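# Stack two cartons on the raised block with a suction arm

## Task

Set the large carton on the raised block so that no part of it extends beyond the blue tape outline, then set the small carton on the large one so that it does not overhang the large carton's edge. Both must stay there by themselves, not because the robot is holding them. Afterwards release the suction and move the tool away.

## Robot and tools

Robot: a single six-joint arm (Doosan M1013 model) carrying a vacuum suction cup, not a gripper. The controlled point is the cup point: the centre of the cup's rim when it is free. The cup opens along the cup point's own +z axis, so a downward-facing cup has its +z pointing toward the table. About 4 cm behind the rim the tool widens, with its body and wrist camera sticking out up to roughly 9 cm sideways, so keep that clearance from carton sides and the block.

Frame: every position and orientation is in the scene frame. Its origin sits on the table top straight under the arm base; +z is up; +y is to the left when facing along +x. Positions are in metres. Orientations are unit quaternions written w first (qw, qx, qy, qz). Reported positions can be a bit off, especially when the arm reaches far.

A row is a flat list of 8 numbers: x, y, z, qw, qx, qy, qz, suction. The first seven are an absolute target pose for the cup point in the scene frame. The eighth is the suction command in [-1, 1]: anything above 0.01 switches vacuum on, 0.01 or less switches it off, and it stays as last set.

execute_actions(actions): actions is a list of actions; each action is a list of up to 15 rows, each row played for one control step of 1/30 s. If fewer than 15 rows are given, the final row is repeated to fill 15 steps. An empty list simply reports state and images. Each target must lie within 0.6 m of the cup point's position at the start of that action, measured along each of the cup point's current axes; otherwise the action is rejected, and if the first action is malformed or fails that check the whole call does nothing. Always repeat the desired quaternion in each row rather than copying the drifting reported one.

move(target, speed, blocking): target is one row as above (an absolute pose plus suction, which is applied at the start). The cup point follows a straight path toward it lasting 0.5 to 10 s (cut off at 10 s). speed is the path's top speed in m/s, from 0.002 to 0.5, default 0.25; rotation is capped at twice that value in rad/s. The path ignores obstacles, and the real tool may lag, wander or overshoot the speed, notably with a nearly straight arm. With blocking=false the call returns after 0.5 s while motion continues; then use wait or stop before sending another move or execute_actions.

wait(seconds): 0 to 10 s, holds the last command and returns early when a running move ends. stop(): brakes a running move; fast moves need room to stop. zoom_image(camera, region): region is [x0, y0, x1, y1] in pixels of that camera's last image, top-left origin, at most 504 by 504. Cameras: cam_head_left, cam_head_right, cam_high, cam_low (672x504) and cam_wrist (616x616 fisheye). read_manual(section) only returns licence text. finished_scene(scene) ends the current scene, given its number, and cannot be undone.

Motion limits: each control step the commanded pose is clipped to within 70 mm and 16 degrees of the measured pose, and position wins over orientation if both cannot be met. After an action the arm stops at the last clipped pose, so a distant target may need several actions. The 'Hand target' line shows where the controller is currently heading.

Results: the state line gives cup point position, quaternion and linear/angular velocities. A move adds a 'move:' line with its ending (done, off_target, moving, held, fault) and any limits (paced: the pose was clipped; held: a safety check blocked steps, after which motion may jump fast), plus the distance left to target. 'pose unreachable' means the clearance check altered or blocked the command; the base mount counts as arm. suction_measured shows vacuum: near 0 means no seal, 0.83 or more means an airtight seal; part_present switches to 1 at 0.50 and back to 0 below 0.45. Flange force reports outside force on the tool (noisy, includes held weight). MOTOR HOT warns of overheating; an OVER-TEMPERATURE FAULT brakes the arm.

Picking: turn suction on and press the 36 mm rim fully onto a flat, smooth carton face, away from edges, seams and holes. Under vacuum the cup compresses, so a held carton ends up as much as 12 mm nearer the tool than the cup point suggests; vacuum alone can also lift a resting carton. Placing: lower the carton until it sits on its support, set suction off, then lift at least 15 mm before the cup is truly clear. If the cup seals to the table it pins the tool; switch suction off.

Suggested order: look at the images, pick the large carton from the top, put it inside the tape outline on the block, release; then pick the small carton and centre it on the large one, release, and lift away. Confirm both rest on their own before ending.

Avoid: the arm is stiff, so commanding even slightly past a firm contact can trigger a fault (torque at a joint load limit, or 144 N outside force), which freezes the arm for 10 s and drops the rest of the call. Approach contacts slowly from just above. Do not drop, slam or knock cartons, and never let anything leave the table. Loose objects may occasionally get nudged by an outside disturbance, so recheck positions.

Each tool is called after "Request:" in YAML: its name, and indented under it one key for each argument.

## Session

I'll start by looking at the scene.

Request:
execute_actions:
  actions: []

Scene clock: 0.00 s.
end_effector_position=(+0.6485, -0.0344, +0.3934) suction_measured=0.01 part_present=0 end_effector_quat_wxyz=(+0.000, +0.026, +1.000, +0.001) end_effector_velocity=(-0.000, +0.000, +0.000) end_effector_angular_velocity=(-0.000, -0.002, +0.001)
Joint positions: [-0.053  0.166  1.622  0.     1.354 -0.052]
Joint velocities: [ 0.    -0.001  0.001  0.    -0.002 -0.001]
Flange force (N, the push that the arm receives, along the end effector's own x y z axes): no reading
Hand target: +0.649, -0.034, +0.393; +0.000, +0.026, +1.000, +0.001

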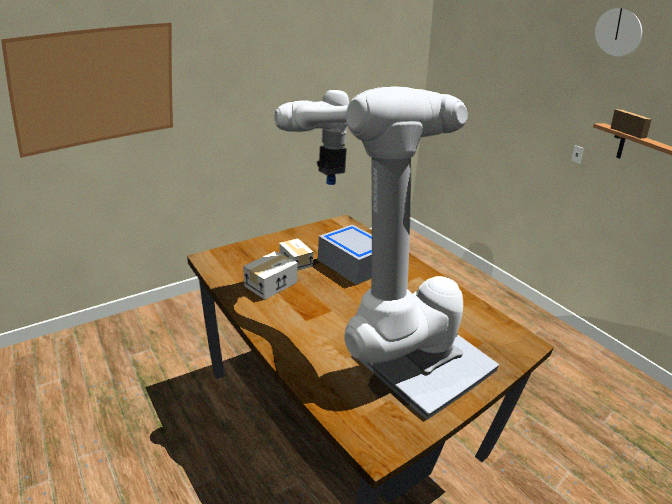

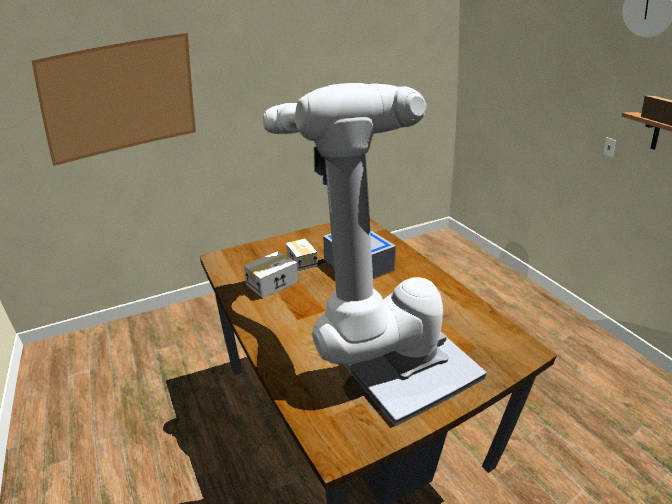

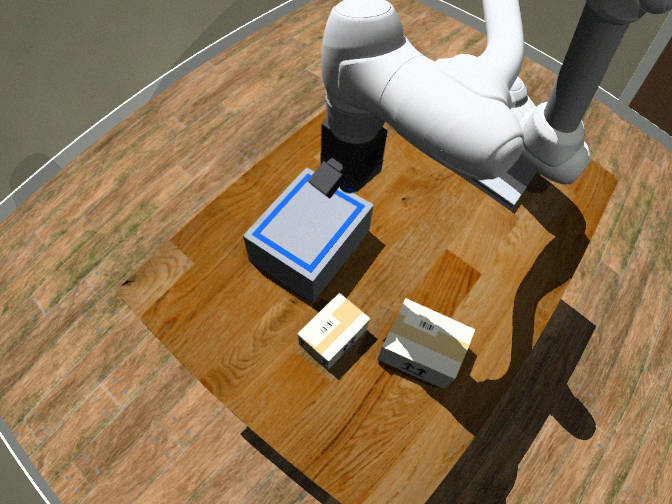

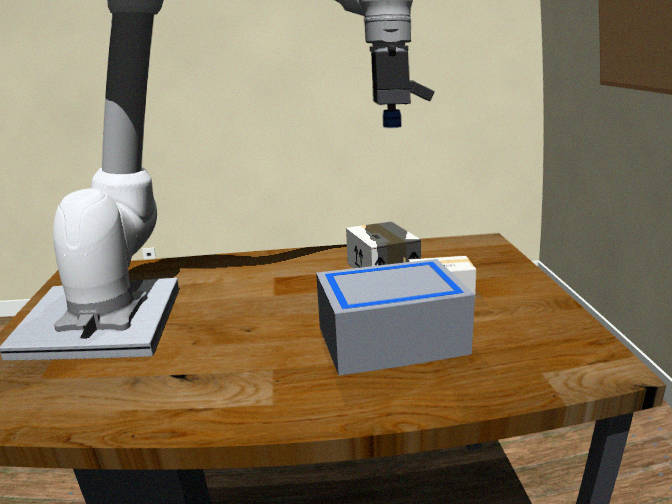

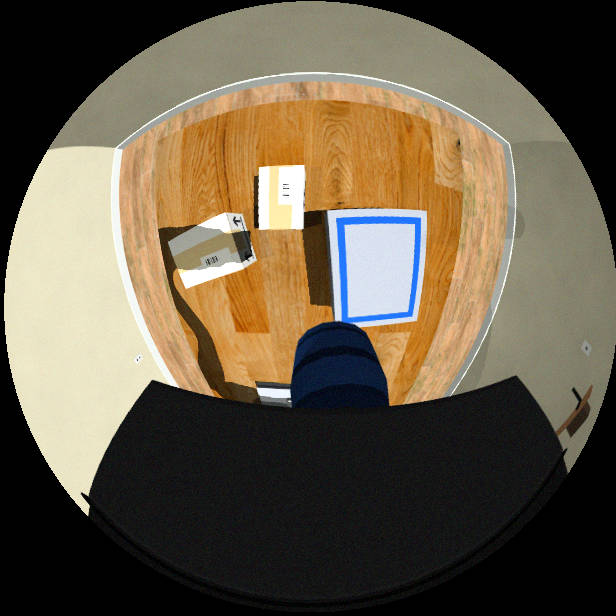

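Request:
zoom_image:
  camera: "cam_high"
  region: [220, 150, 500, 410]

Request:
zoom_image:
  camera: "cam_low"
  region: [290, 200, 500, 390]

Request:
zoom_image:
  camera: "cam_head_left"
  region: [220, 200, 400, 320]

Request:
zoom_image:
  camera: "cam_wrist"
  region: [140, 140, 460, 350]

Region (220, 150, 500, 410) of cam_high's 672x504 image, scaled by 1.800, with more detail than that image has; it fills the top 468 rows of this view, and the rest is white.

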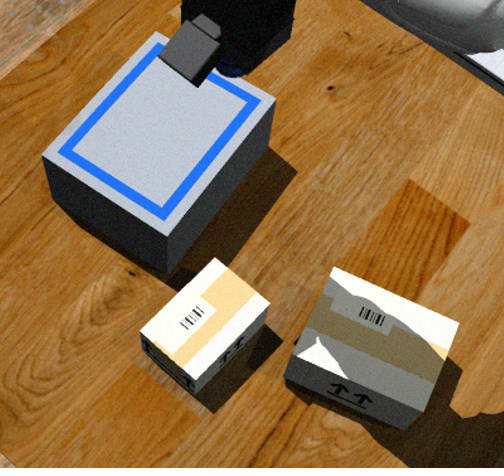

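Region (290, 200, 500, 390) of cam_low's 672x504 image, scaled by 2.400, with more detail than that image has; it fills the top 456 rows of this view, and the rest is white.

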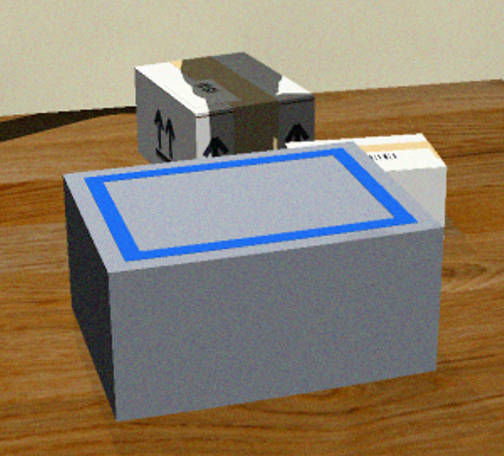

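Region (220, 200, 400, 320) of cam_head_left's 672x504 image, scaled by 2.800, with more detail than that image has.

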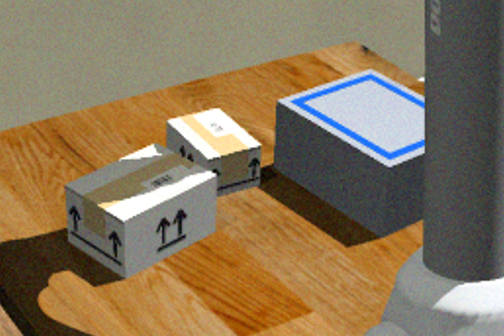

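Region (140, 140, 460, 350) of cam_wrist's 616x616 image, scaled by 1.575, with more detail than that image has; it fills the top 331 rows of this view, and the rest is white.

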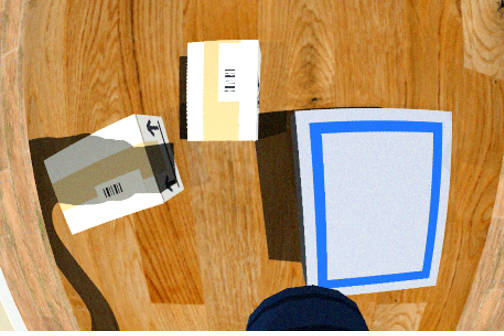

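Request:
move:
  target: [0.616, 0.206, 0.24, 0, -0.1071, 0.9942, 0, -1]
  speed: 0.3

Scene clock: 121.37 s.
end_effector_position=(+0.6160, +0.2057, +0.2401) suction_measured=0.01 part_present=0 end_effector_quat_wxyz=(-0.000, -0.107, +0.994, +0.000) end_effector_velocity=(+0.001, -0.000, +0.001) end_effector_angular_velocity=(-0.001, -0.002, +0.000)
Joint positions: [ 0.322  0.254  1.807 -0.002  1.082  0.057]
Joint velocities: [ 0.    -0.001 -0.001 -0.002 -0.     0.001]
Flange force (N, the push that the arm receives, along the end effector's own x y z axes): [5.1 -2.3 0.8]
Hand target: +0.616, +0.206, +0.240; -0.000, -0.107, +0.994, +0.000
Off the commanded pose: 0.000 m, 0 deg.
move: done
camera_calibration (this result's frames):
cam_wrist: T_world_to_cam=[[0.243148, -0.969744, -0.0218079, 0.0615678], [-0.870986, -0.228171, 0.435111, 0.504303], [-0.426922, -0.086802, -0.900113, 0.578676], [0, 0, 0, 1]] pos_world=[0.671321, 0.225002, 0.302788]

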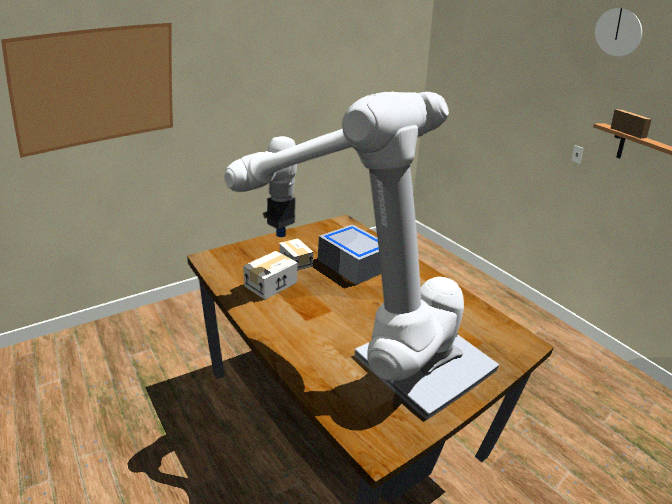

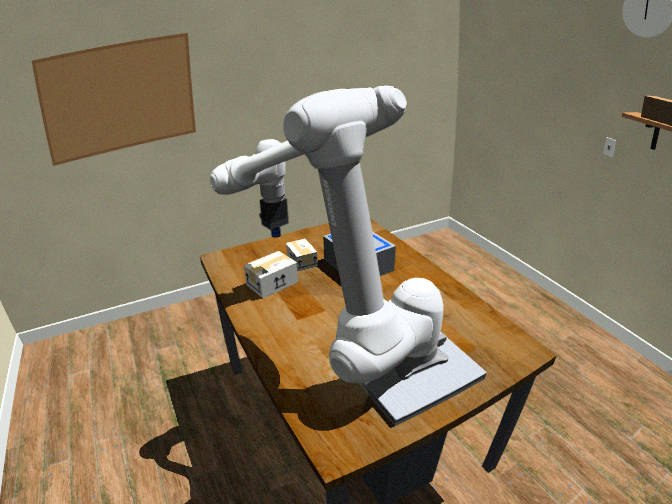

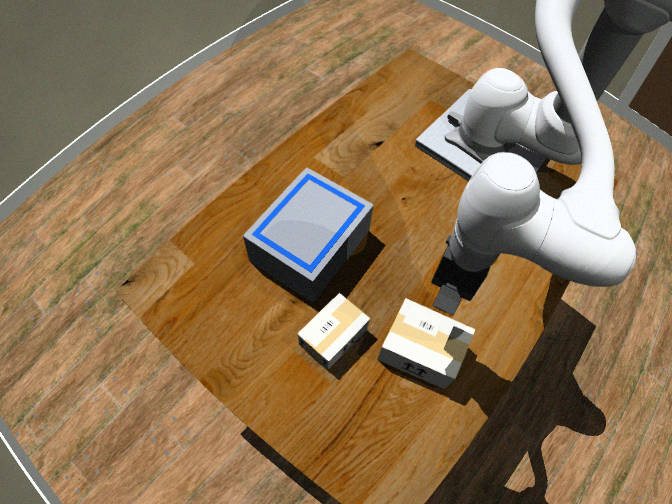

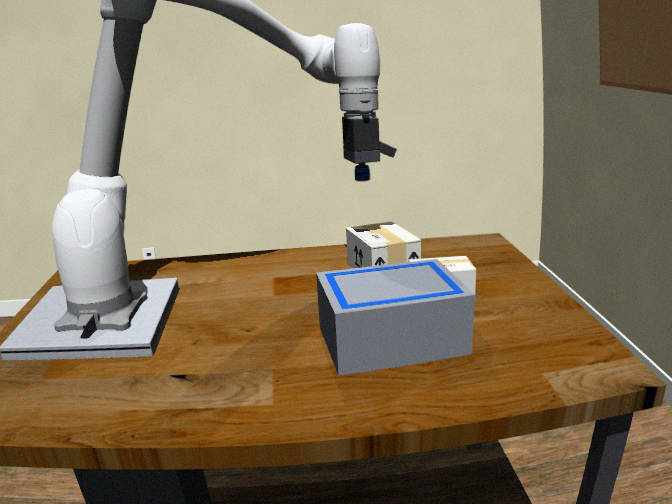

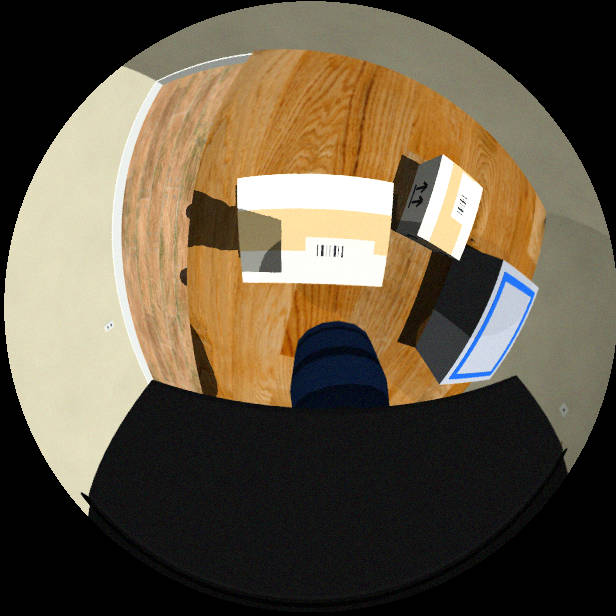

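Request:
zoom_image:
  camera: "cam_wrist"
  region: [220, 150, 420, 310]

Request:
zoom_image:
  camera: "cam_high"
  region: [360, 270, 500, 400]

Request:
zoom_image:
  camera: "cam_low"
  region: [320, 150, 490, 290]

Region (220, 150, 420, 310) of cam_wrist's 616x616 image, scaled by 2.520, with more detail than that image has; it fills the top 403 rows of this view, and the rest is white.

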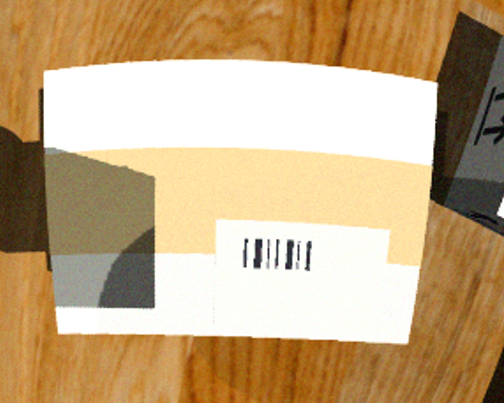

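Region (360, 270, 500, 400) of cam_high's 672x504 image, scaled by 3.600, with more detail than that image has; it fills the top 468 rows of this view, and the rest is white.

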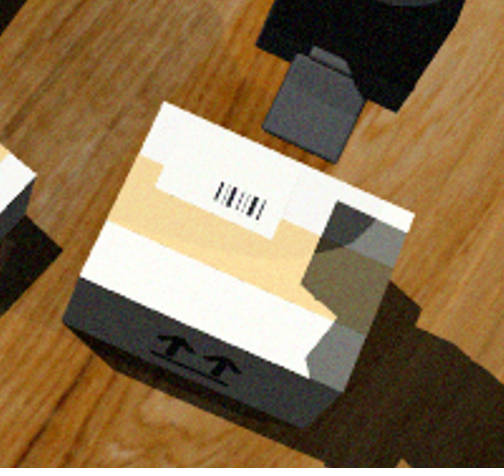

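Region (320, 150, 490, 290) of cam_low's 672x504 image, scaled by 2.965, with more detail than that image has; it fills the top 415 rows of this view, and the rest is white.

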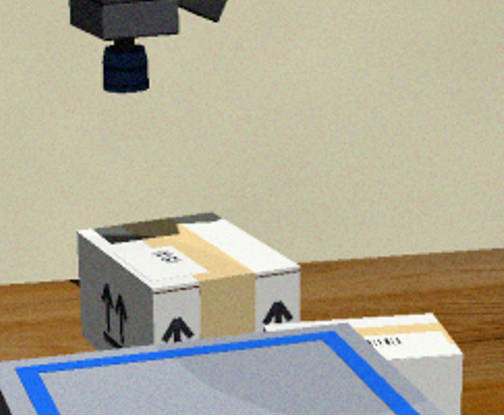

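Request:
move:
  target: [0.6703, 0.2224, 0.125, 0, -0.1115, 0.9938, 0, -1]
  speed: 0.2

Scene clock: 157.83 s.
end_effector_position=(+0.6703, +0.2224, +0.1252) suction_measured=0.01 part_present=0 end_effector_quat_wxyz=(+0.000, -0.112, +0.994, -0.000) end_effector_velocity=(+0.001, -0.000, +0.001) end_effector_angular_velocity=(-0.001, -0.004, +0.001)
Joint positions: [ 0.324  0.436  1.788 -0.003  0.918  0.051]
Joint velocities: [ 0.    -0.002 -0.    -0.002 -0.001  0.001]
Flange force (N, the push that the arm receives, along the end effector's own x y z axes): [4.8 -0.2 -2.0]
Hand target: +0.670, +0.222, +0.125; +0.000, -0.111, +0.994, -0.000
Off the commanded pose: 0.000 m, 0 deg.
move: done
camera_calibration (this result's frames):
cam_wrist: T_world_to_cam=[[0.251818, -0.967531, -0.0216959, 0.0557037], [-0.86897, -0.23592, 0.435009, 0.605808], [-0.426003, -0.0906898, -0.900165, 0.500149], [0, 0, 0, 1]] pos_world=[0.725467, 0.242176, 0.187894]

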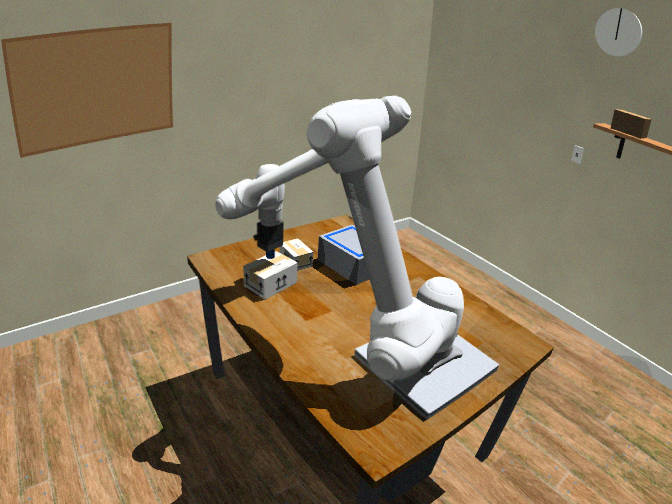

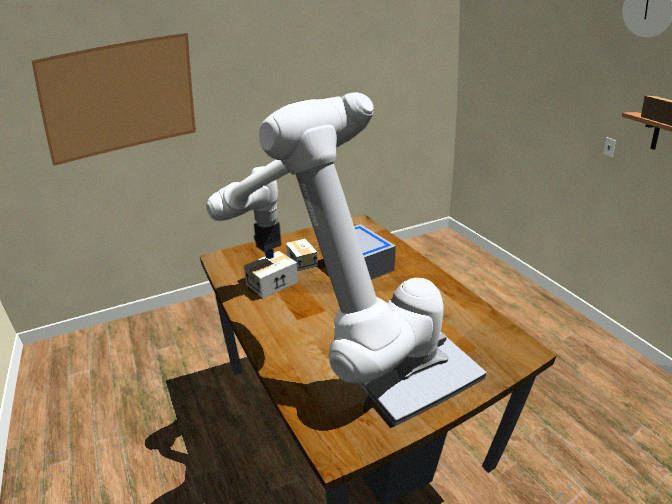

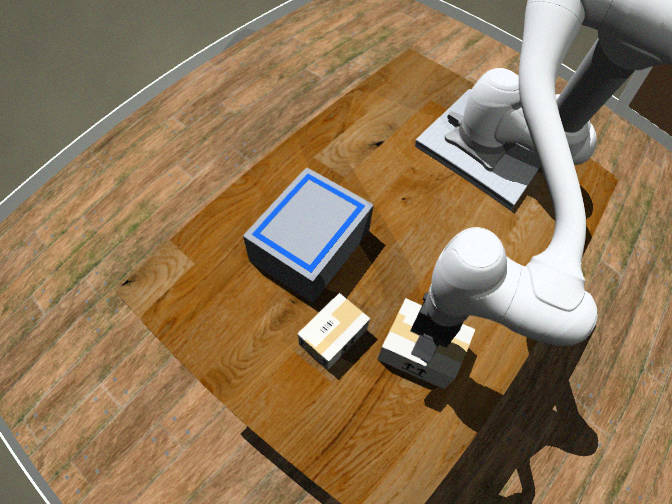

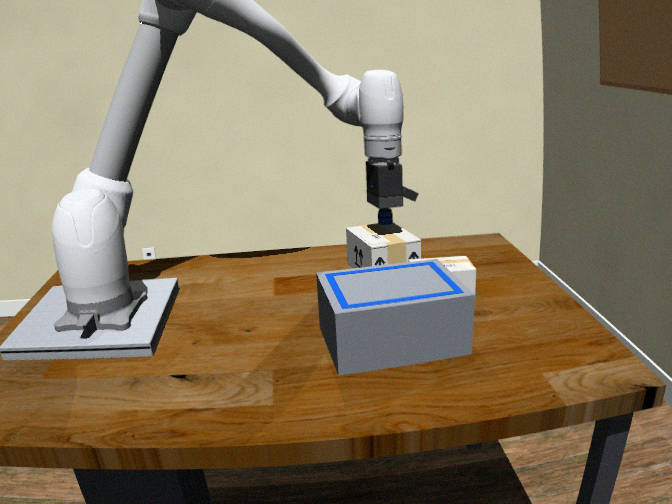

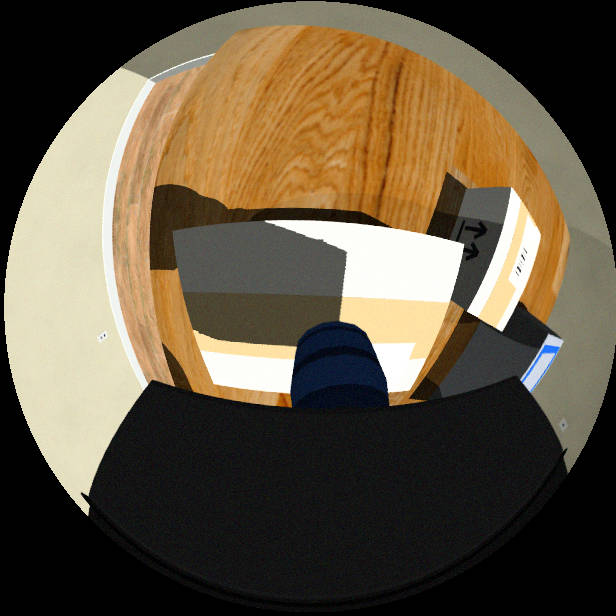

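Request:
zoom_image:
  camera: "cam_wrist"
  region: [150, 180, 490, 410]

Request:
zoom_image:
  camera: "cam_low"
  region: [330, 180, 450, 280]

Region (150, 180, 490, 410) of cam_wrist's 616x616 image, scaled by 1.482, with more detail than that image has; it fills the top 341 rows of this view, and the rest is white.

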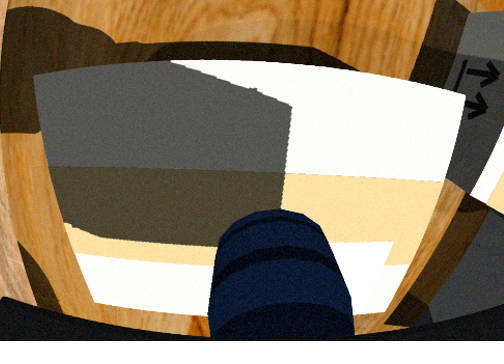

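Region (330, 180, 450, 280) of cam_low's 672x504 image, scaled by 4.200, with more detail than that image has.

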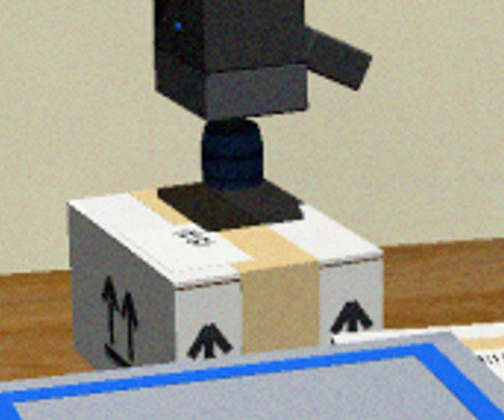

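Request:
move:
  target: [0.6695, 0.2228, 0.094, 0, -0.1115, 0.9938, 0, 1]
  speed: 0.04

Scene clock: 179.77 s.
end_effector_position=(+0.6695, +0.2228, +0.0940) suction_measured=0.89 part_present=1 end_effector_quat_wxyz=(-0.000, -0.111, +0.994, +0.000) end_effector_velocity=(+0.000, +0.000, -0.000) end_effector_angular_velocity=(+0.000, -0.002, -0.000)
Joint positions: [ 0.325  0.467  1.809 -0.003  0.866  0.052]
Joint velocities: [-0.     0.     0.001 -0.    -0.003  0.001]
Flange force (N, the push that the arm receives, along the end effector's own x y z axes): [6.3 0.0 4.5]
Hand target: +0.670, +0.223, +0.094; +0.000, -0.111, +0.994, -0.000
Off the commanded pose: 0.000 m, 0 deg.
move: done
camera_calibration (this result's frames):
cam_wrist: T_world_to_cam=[[0.25173, -0.967552, -0.021813, 0.0557226], [-0.86892, -0.235879, 0.435132, 0.618692], [-0.426158, -0.0905822, -0.900102, 0.471824], [0, 0, 0, 1]] pos_world=[0.724638, 0.24259, 0.156692]

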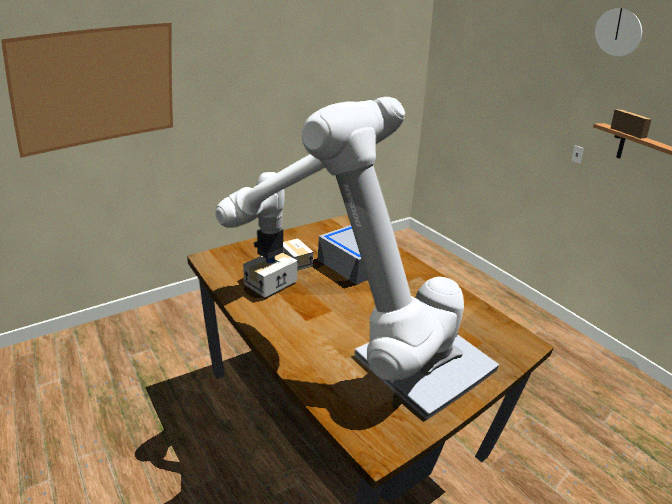

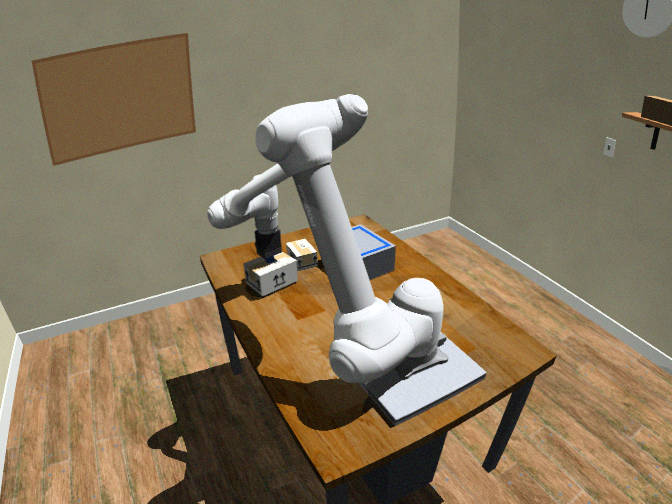

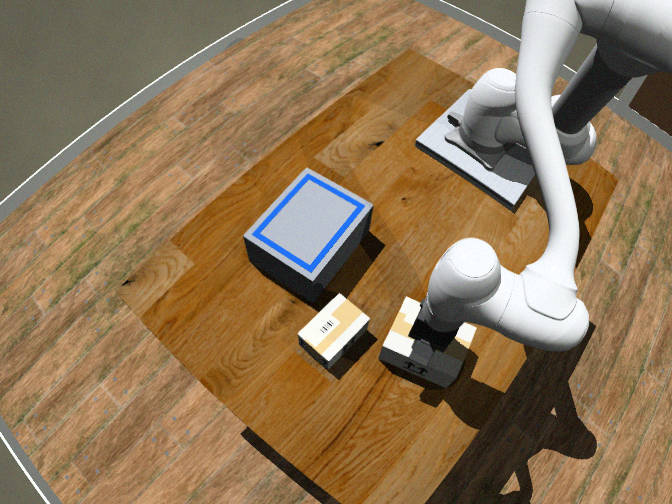

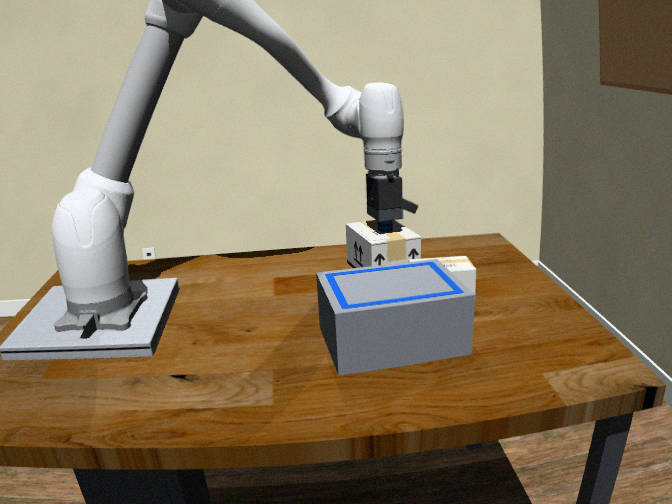

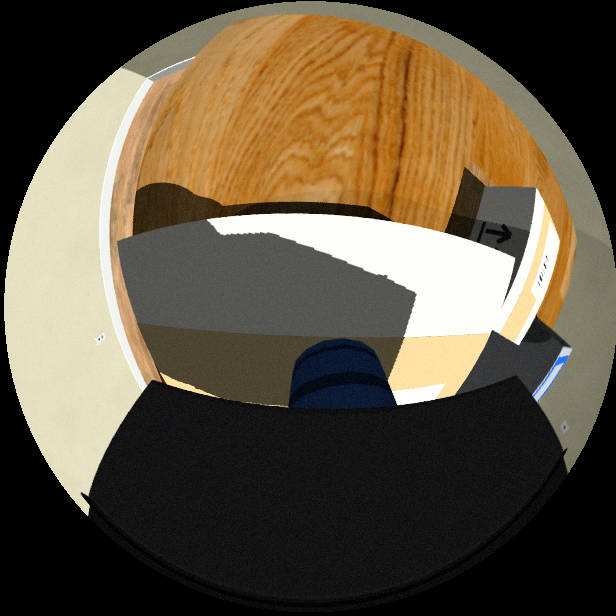

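Request:
move:
  target: [0.6695, 0.2228, 0.25, 0, -0.1115, 0.9938, 0, 1]
  speed: 0.2

Request:
move:
  target: [0.629, -0.167, 0.26, 0, 0.6775, 0.7355, 0, 1]
  speed: 0.3

Scene clock: 192.20 s.
end_effector_position=(+0.6695, +0.2228, +0.2499) suction_measured=0.98 part_present=1 end_effector_quat_wxyz=(+0.000, -0.111, +0.994, +0.000) end_effector_velocity=(-0.000, -0.000, +0.001) end_effector_angular_velocity=(-0.001, -0.001, +0.000)
Joint positions: [ 0.326  0.329  1.685 -0.002  1.128  0.051]
Joint velocities: [ 0.    -0.002  0.    -0.001  0.001  0.001]
Flange force (N, the push that the arm receives, along the end effector's own x y z axes): [9.7 1.3 6.6]
Hand target: +0.669, +0.223, +0.250; -0.000, -0.112, +0.994, +0.000
Off the commanded pose: 0.000 m, 0 deg.
move: done
camera_calibration (this result's frames):
cam_wrist: T_world_to_cam=[[0.251809, -0.967531, -0.0218377, 0.0590839], [-0.868924, -0.235966, 0.435077, 0.550866], [-0.426103, -0.0905809, -0.900129, 0.612117], [0, 0, 0, 1]] pos_world=[0.724607, 0.242597, 0.312606]

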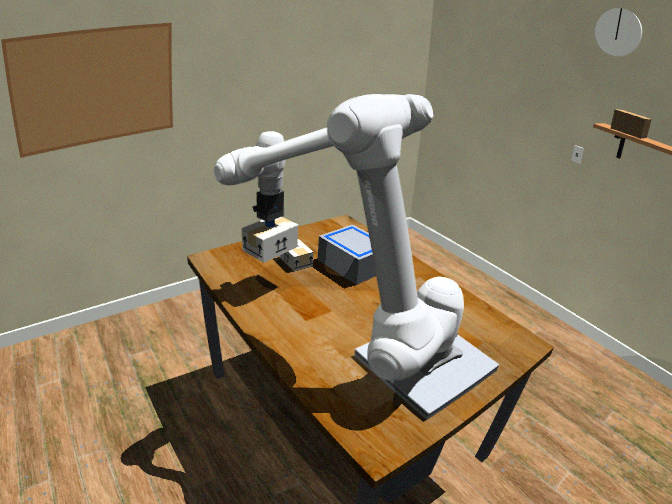

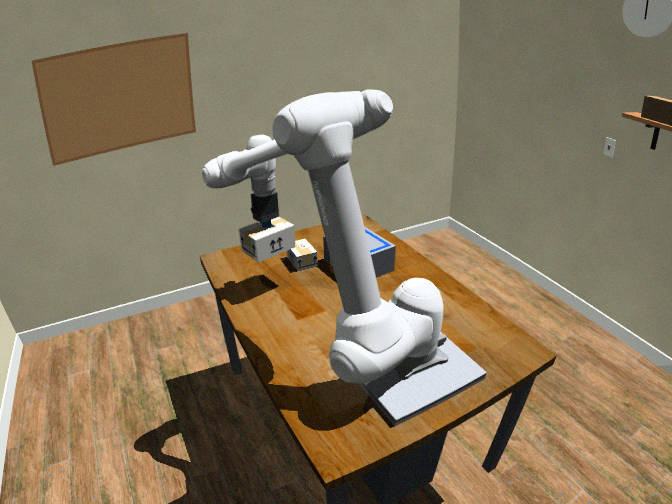

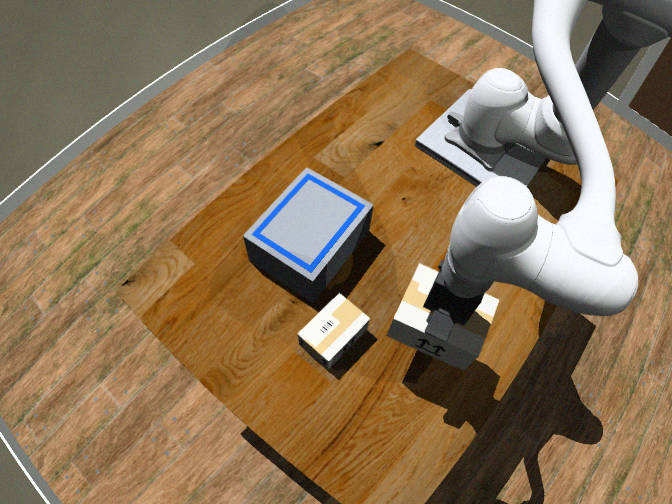

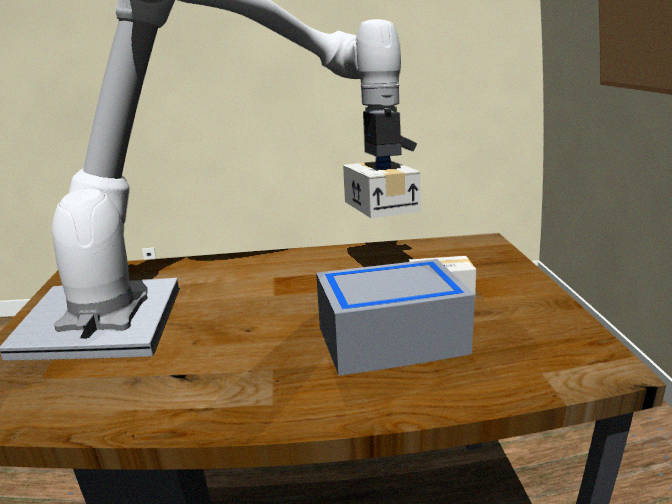

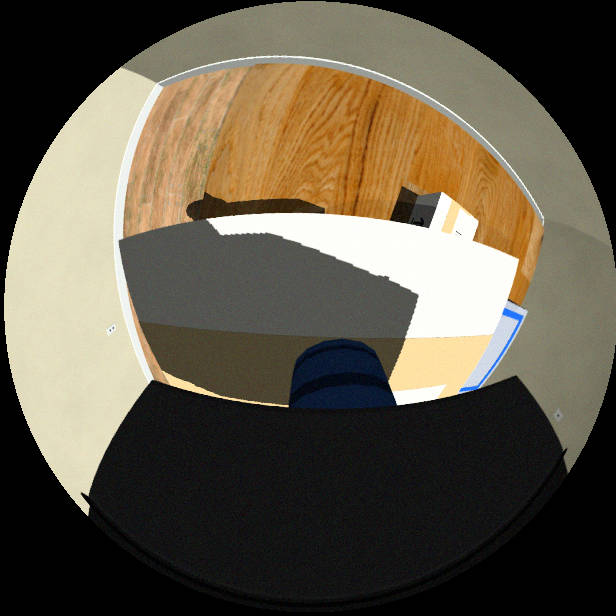

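Scene clock: 195.43 s.
end_effector_position=(+0.6290, -0.1666, +0.2600) suction_measured=0.98 part_present=1 end_effector_quat_wxyz=(+0.000, +0.677, +0.736, -0.000) end_effector_velocity=(+0.000, -0.001, +0.000) end_effector_angular_velocity=(-0.001, +0.000, +0.000)
Joint positions: [-0.259  0.239  1.784 -0.003  1.118  1.18 ]
Joint velocities: [-0.     0.    -0.001 -0.001  0.001 -0.   ]
Flange force (N, the push that the arm receives, along the end effector's own x y z axes): [2.5 -10.0 6.7]
Hand target: +0.629, -0.167, +0.260; +0.000, +0.678, +0.736, -0.000
Off the commanded pose: 0.000 m, 0 deg.
move: done
camera_calibration (this result's frames):
cam_wrist: T_world_to_cam=[[-0.993356, -0.112993, -0.0218226, 0.618252], [-0.111196, 0.893547, 0.434981, 0.13103], [-0.0296503, 0.434518, -0.900175, 0.406775], [0, 0, 0, 1]] pos_world=[0.640776, -0.223975, 0.322665]

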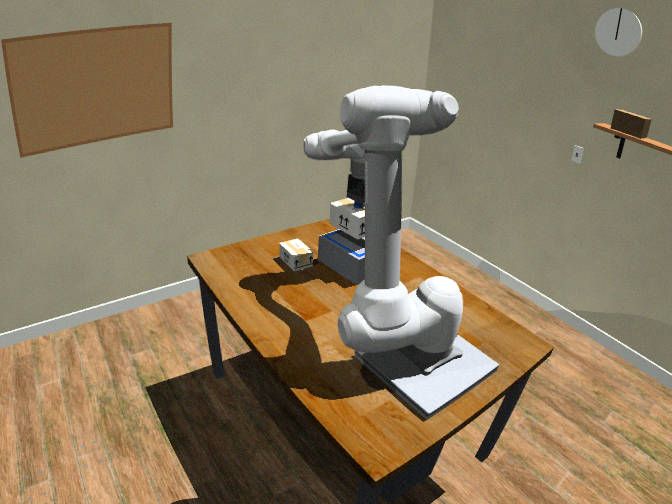

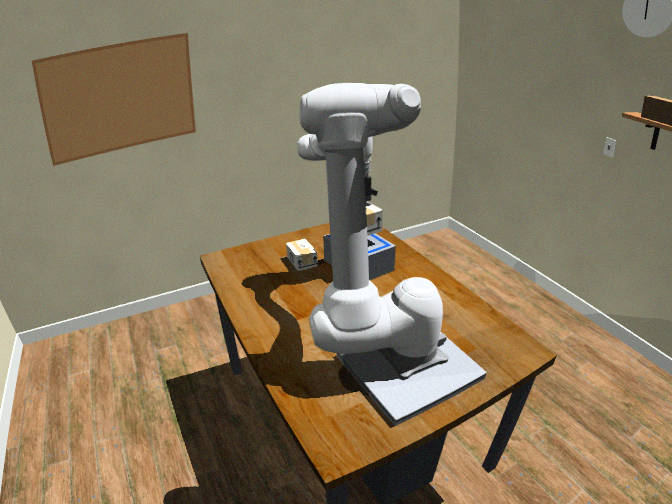

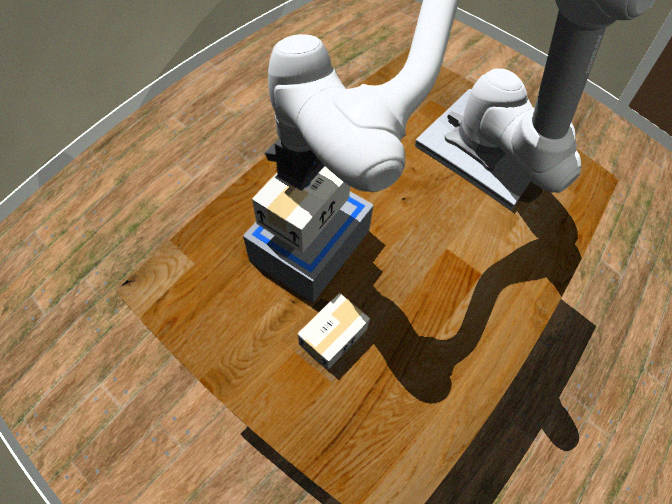

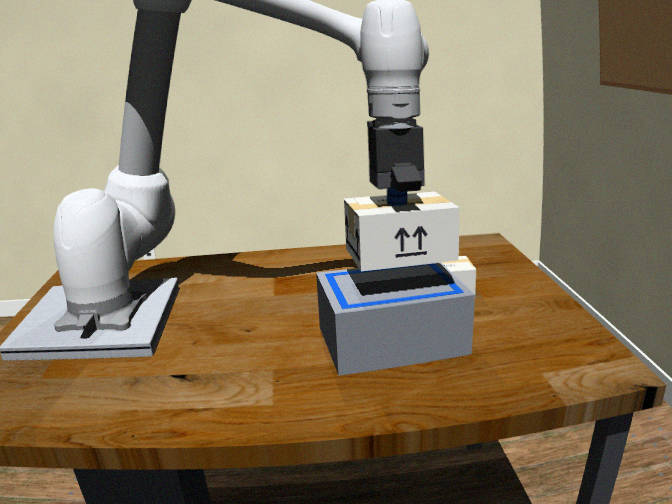

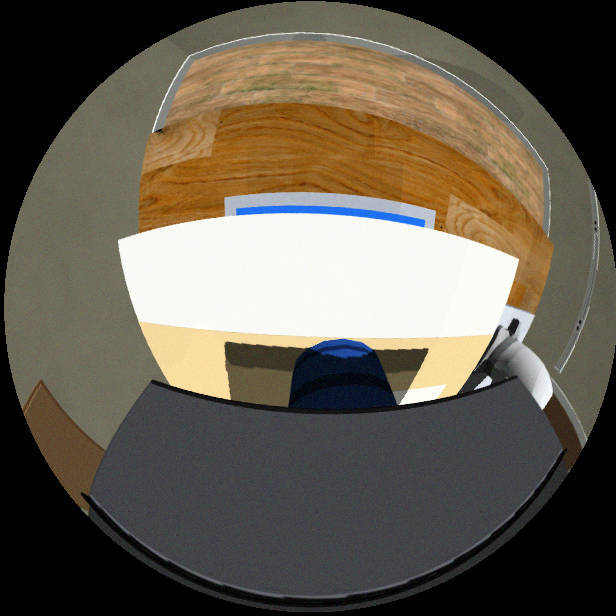

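Request:
zoom_image:
  camera: "cam_wrist"
  region: [210, 170, 450, 250]

Request:
zoom_image:
  camera: "cam_wrist"
  region: [100, 180, 540, 360]

Request:
zoom_image:
  camera: "cam_low"
  region: [300, 170, 490, 330]

Request:
zoom_image:
  camera: "cam_high"
  region: [230, 140, 390, 310]

Region (210, 170, 450, 250) of cam_wrist's 616x616 image, scaled by 2.100, with more detail than that image has.

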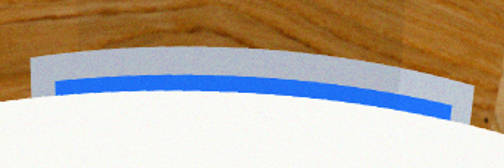

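Region (100, 180, 540, 360) of cam_wrist's 616x616 image, scaled by 1.145, with more detail than that image has; it fills the top 206 rows of this view, and the rest is white.

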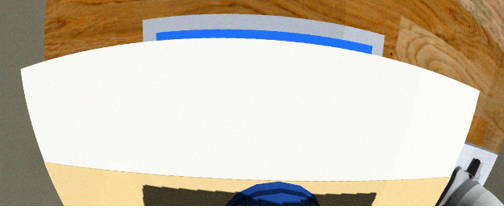

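Region (300, 170, 490, 330) of cam_low's 672x504 image, scaled by 2.653, with more detail than that image has; it fills the top 424 rows of this view, and the rest is white.

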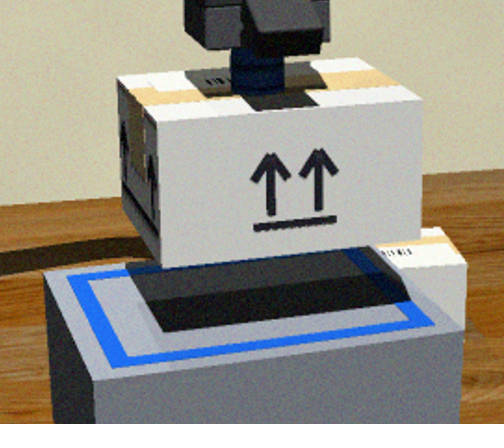

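Region (230, 140, 390, 310) of cam_high's 672x504 image, scaled by 2.965, with more detail than that image has; it fills the left 474 columns of this view, and the rest is white.

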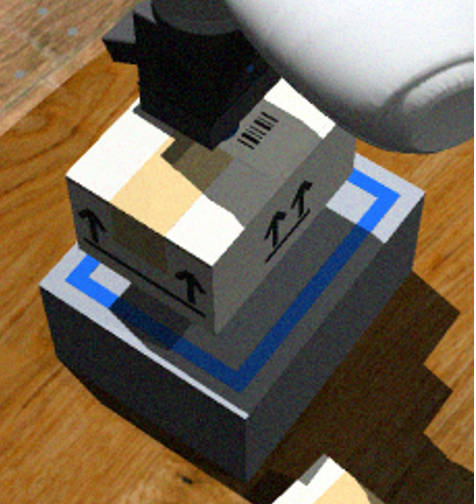

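Request:
move:
  target: [0.6115, -0.1676, 0.222, 0, 0.6765, 0.7364, 0, 1]
  speed: 0.1

Scene clock: 255.13 s.
end_effector_position=(+0.6115, -0.1676, +0.2220) suction_measured=0.98 part_present=1 end_effector_quat_wxyz=(+0.000, +0.677, +0.736, -0.000) end_effector_velocity=(-0.000, +0.001, -0.001) end_effector_angular_velocity=(+0.001, +0.002, -0.001)
Joint positions: [-0.269  0.244  1.854 -0.003  1.042  1.167]
Joint velocities: [0.    0.001 0.001 0.001 0.    0.001]
Flange force (N, the push that the arm receives, along the end effector's own x y z axes): [1.1 -5.2 7.1]
Hand target: +0.611, -0.168, +0.222; +0.000, +0.677, +0.736, -0.000
Off the commanded pose: 0.000 m, 0 deg.
move: done
camera_calibration (this result's frames):
cam_wrist: T_world_to_cam=[[-0.993055, -0.115636, -0.0216885, 0.599298], [-0.113513, 0.893228, 0.435038, 0.147845], [-0.0309333, 0.434478, -0.900151, 0.373294], [0, 0, 0, 1]] pos_world=[0.623465, -0.224947, 0.284701]

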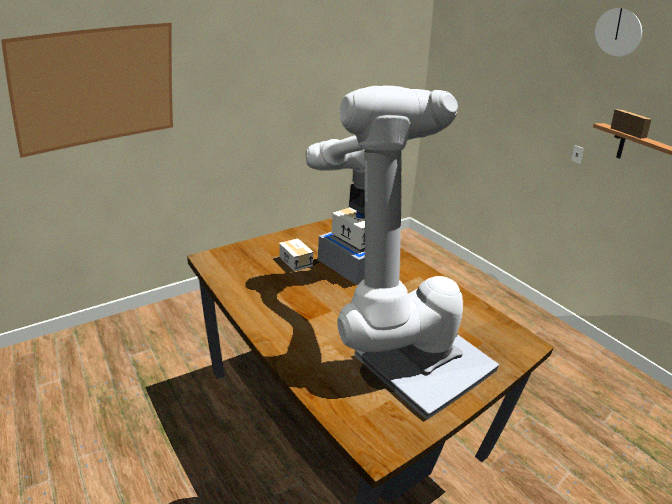

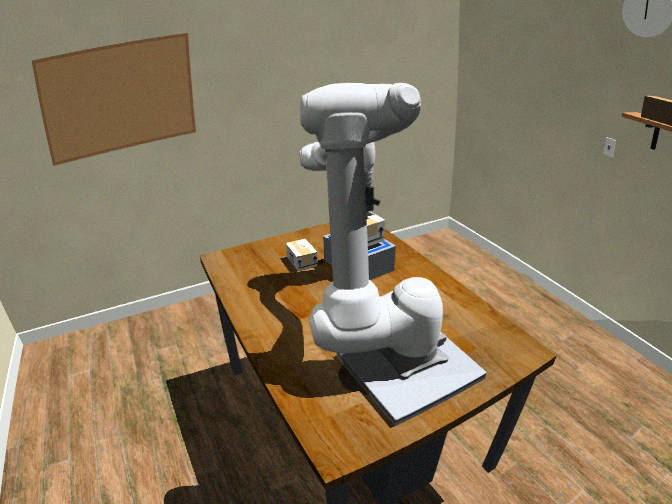

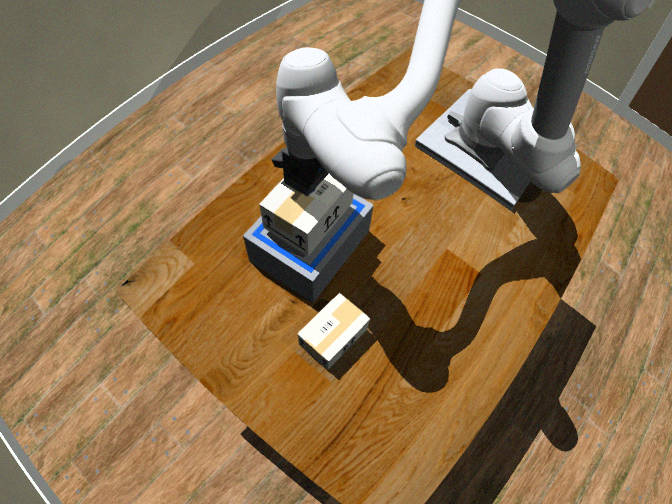

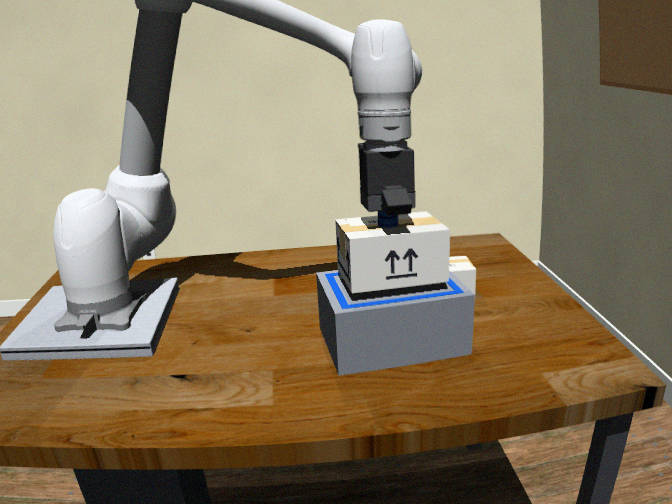

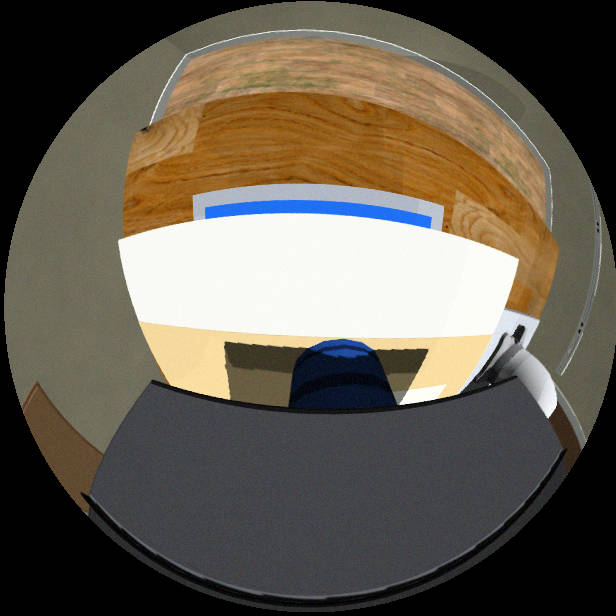

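Request:
zoom_image:
  camera: "cam_wrist"
  region: [180, 165, 460, 250]

Request:
zoom_image:
  camera: "cam_low"
  region: [300, 200, 490, 330]

Request:
zoom_image:
  camera: "cam_high"
  region: [230, 150, 390, 310]

Region (180, 165, 460, 250) of cam_wrist's 616x616 image, scaled by 1.800, with more detail than that image has; it fills the top 153 rows of this view, and the rest is white.

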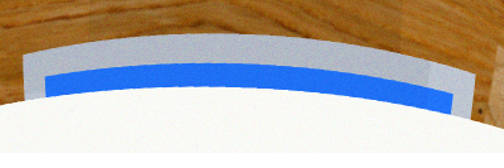

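Region (300, 200, 490, 330) of cam_low's 672x504 image, scaled by 2.653, with more detail than that image has; it fills the top 345 rows of this view, and the rest is white.

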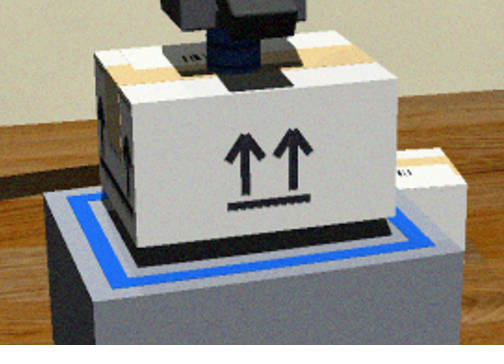

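Region (230, 150, 390, 310) of cam_high's 672x504 image, scaled by 3.150, with more detail than that image has.

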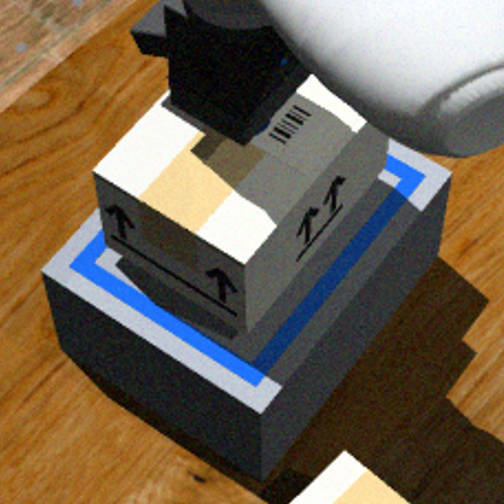

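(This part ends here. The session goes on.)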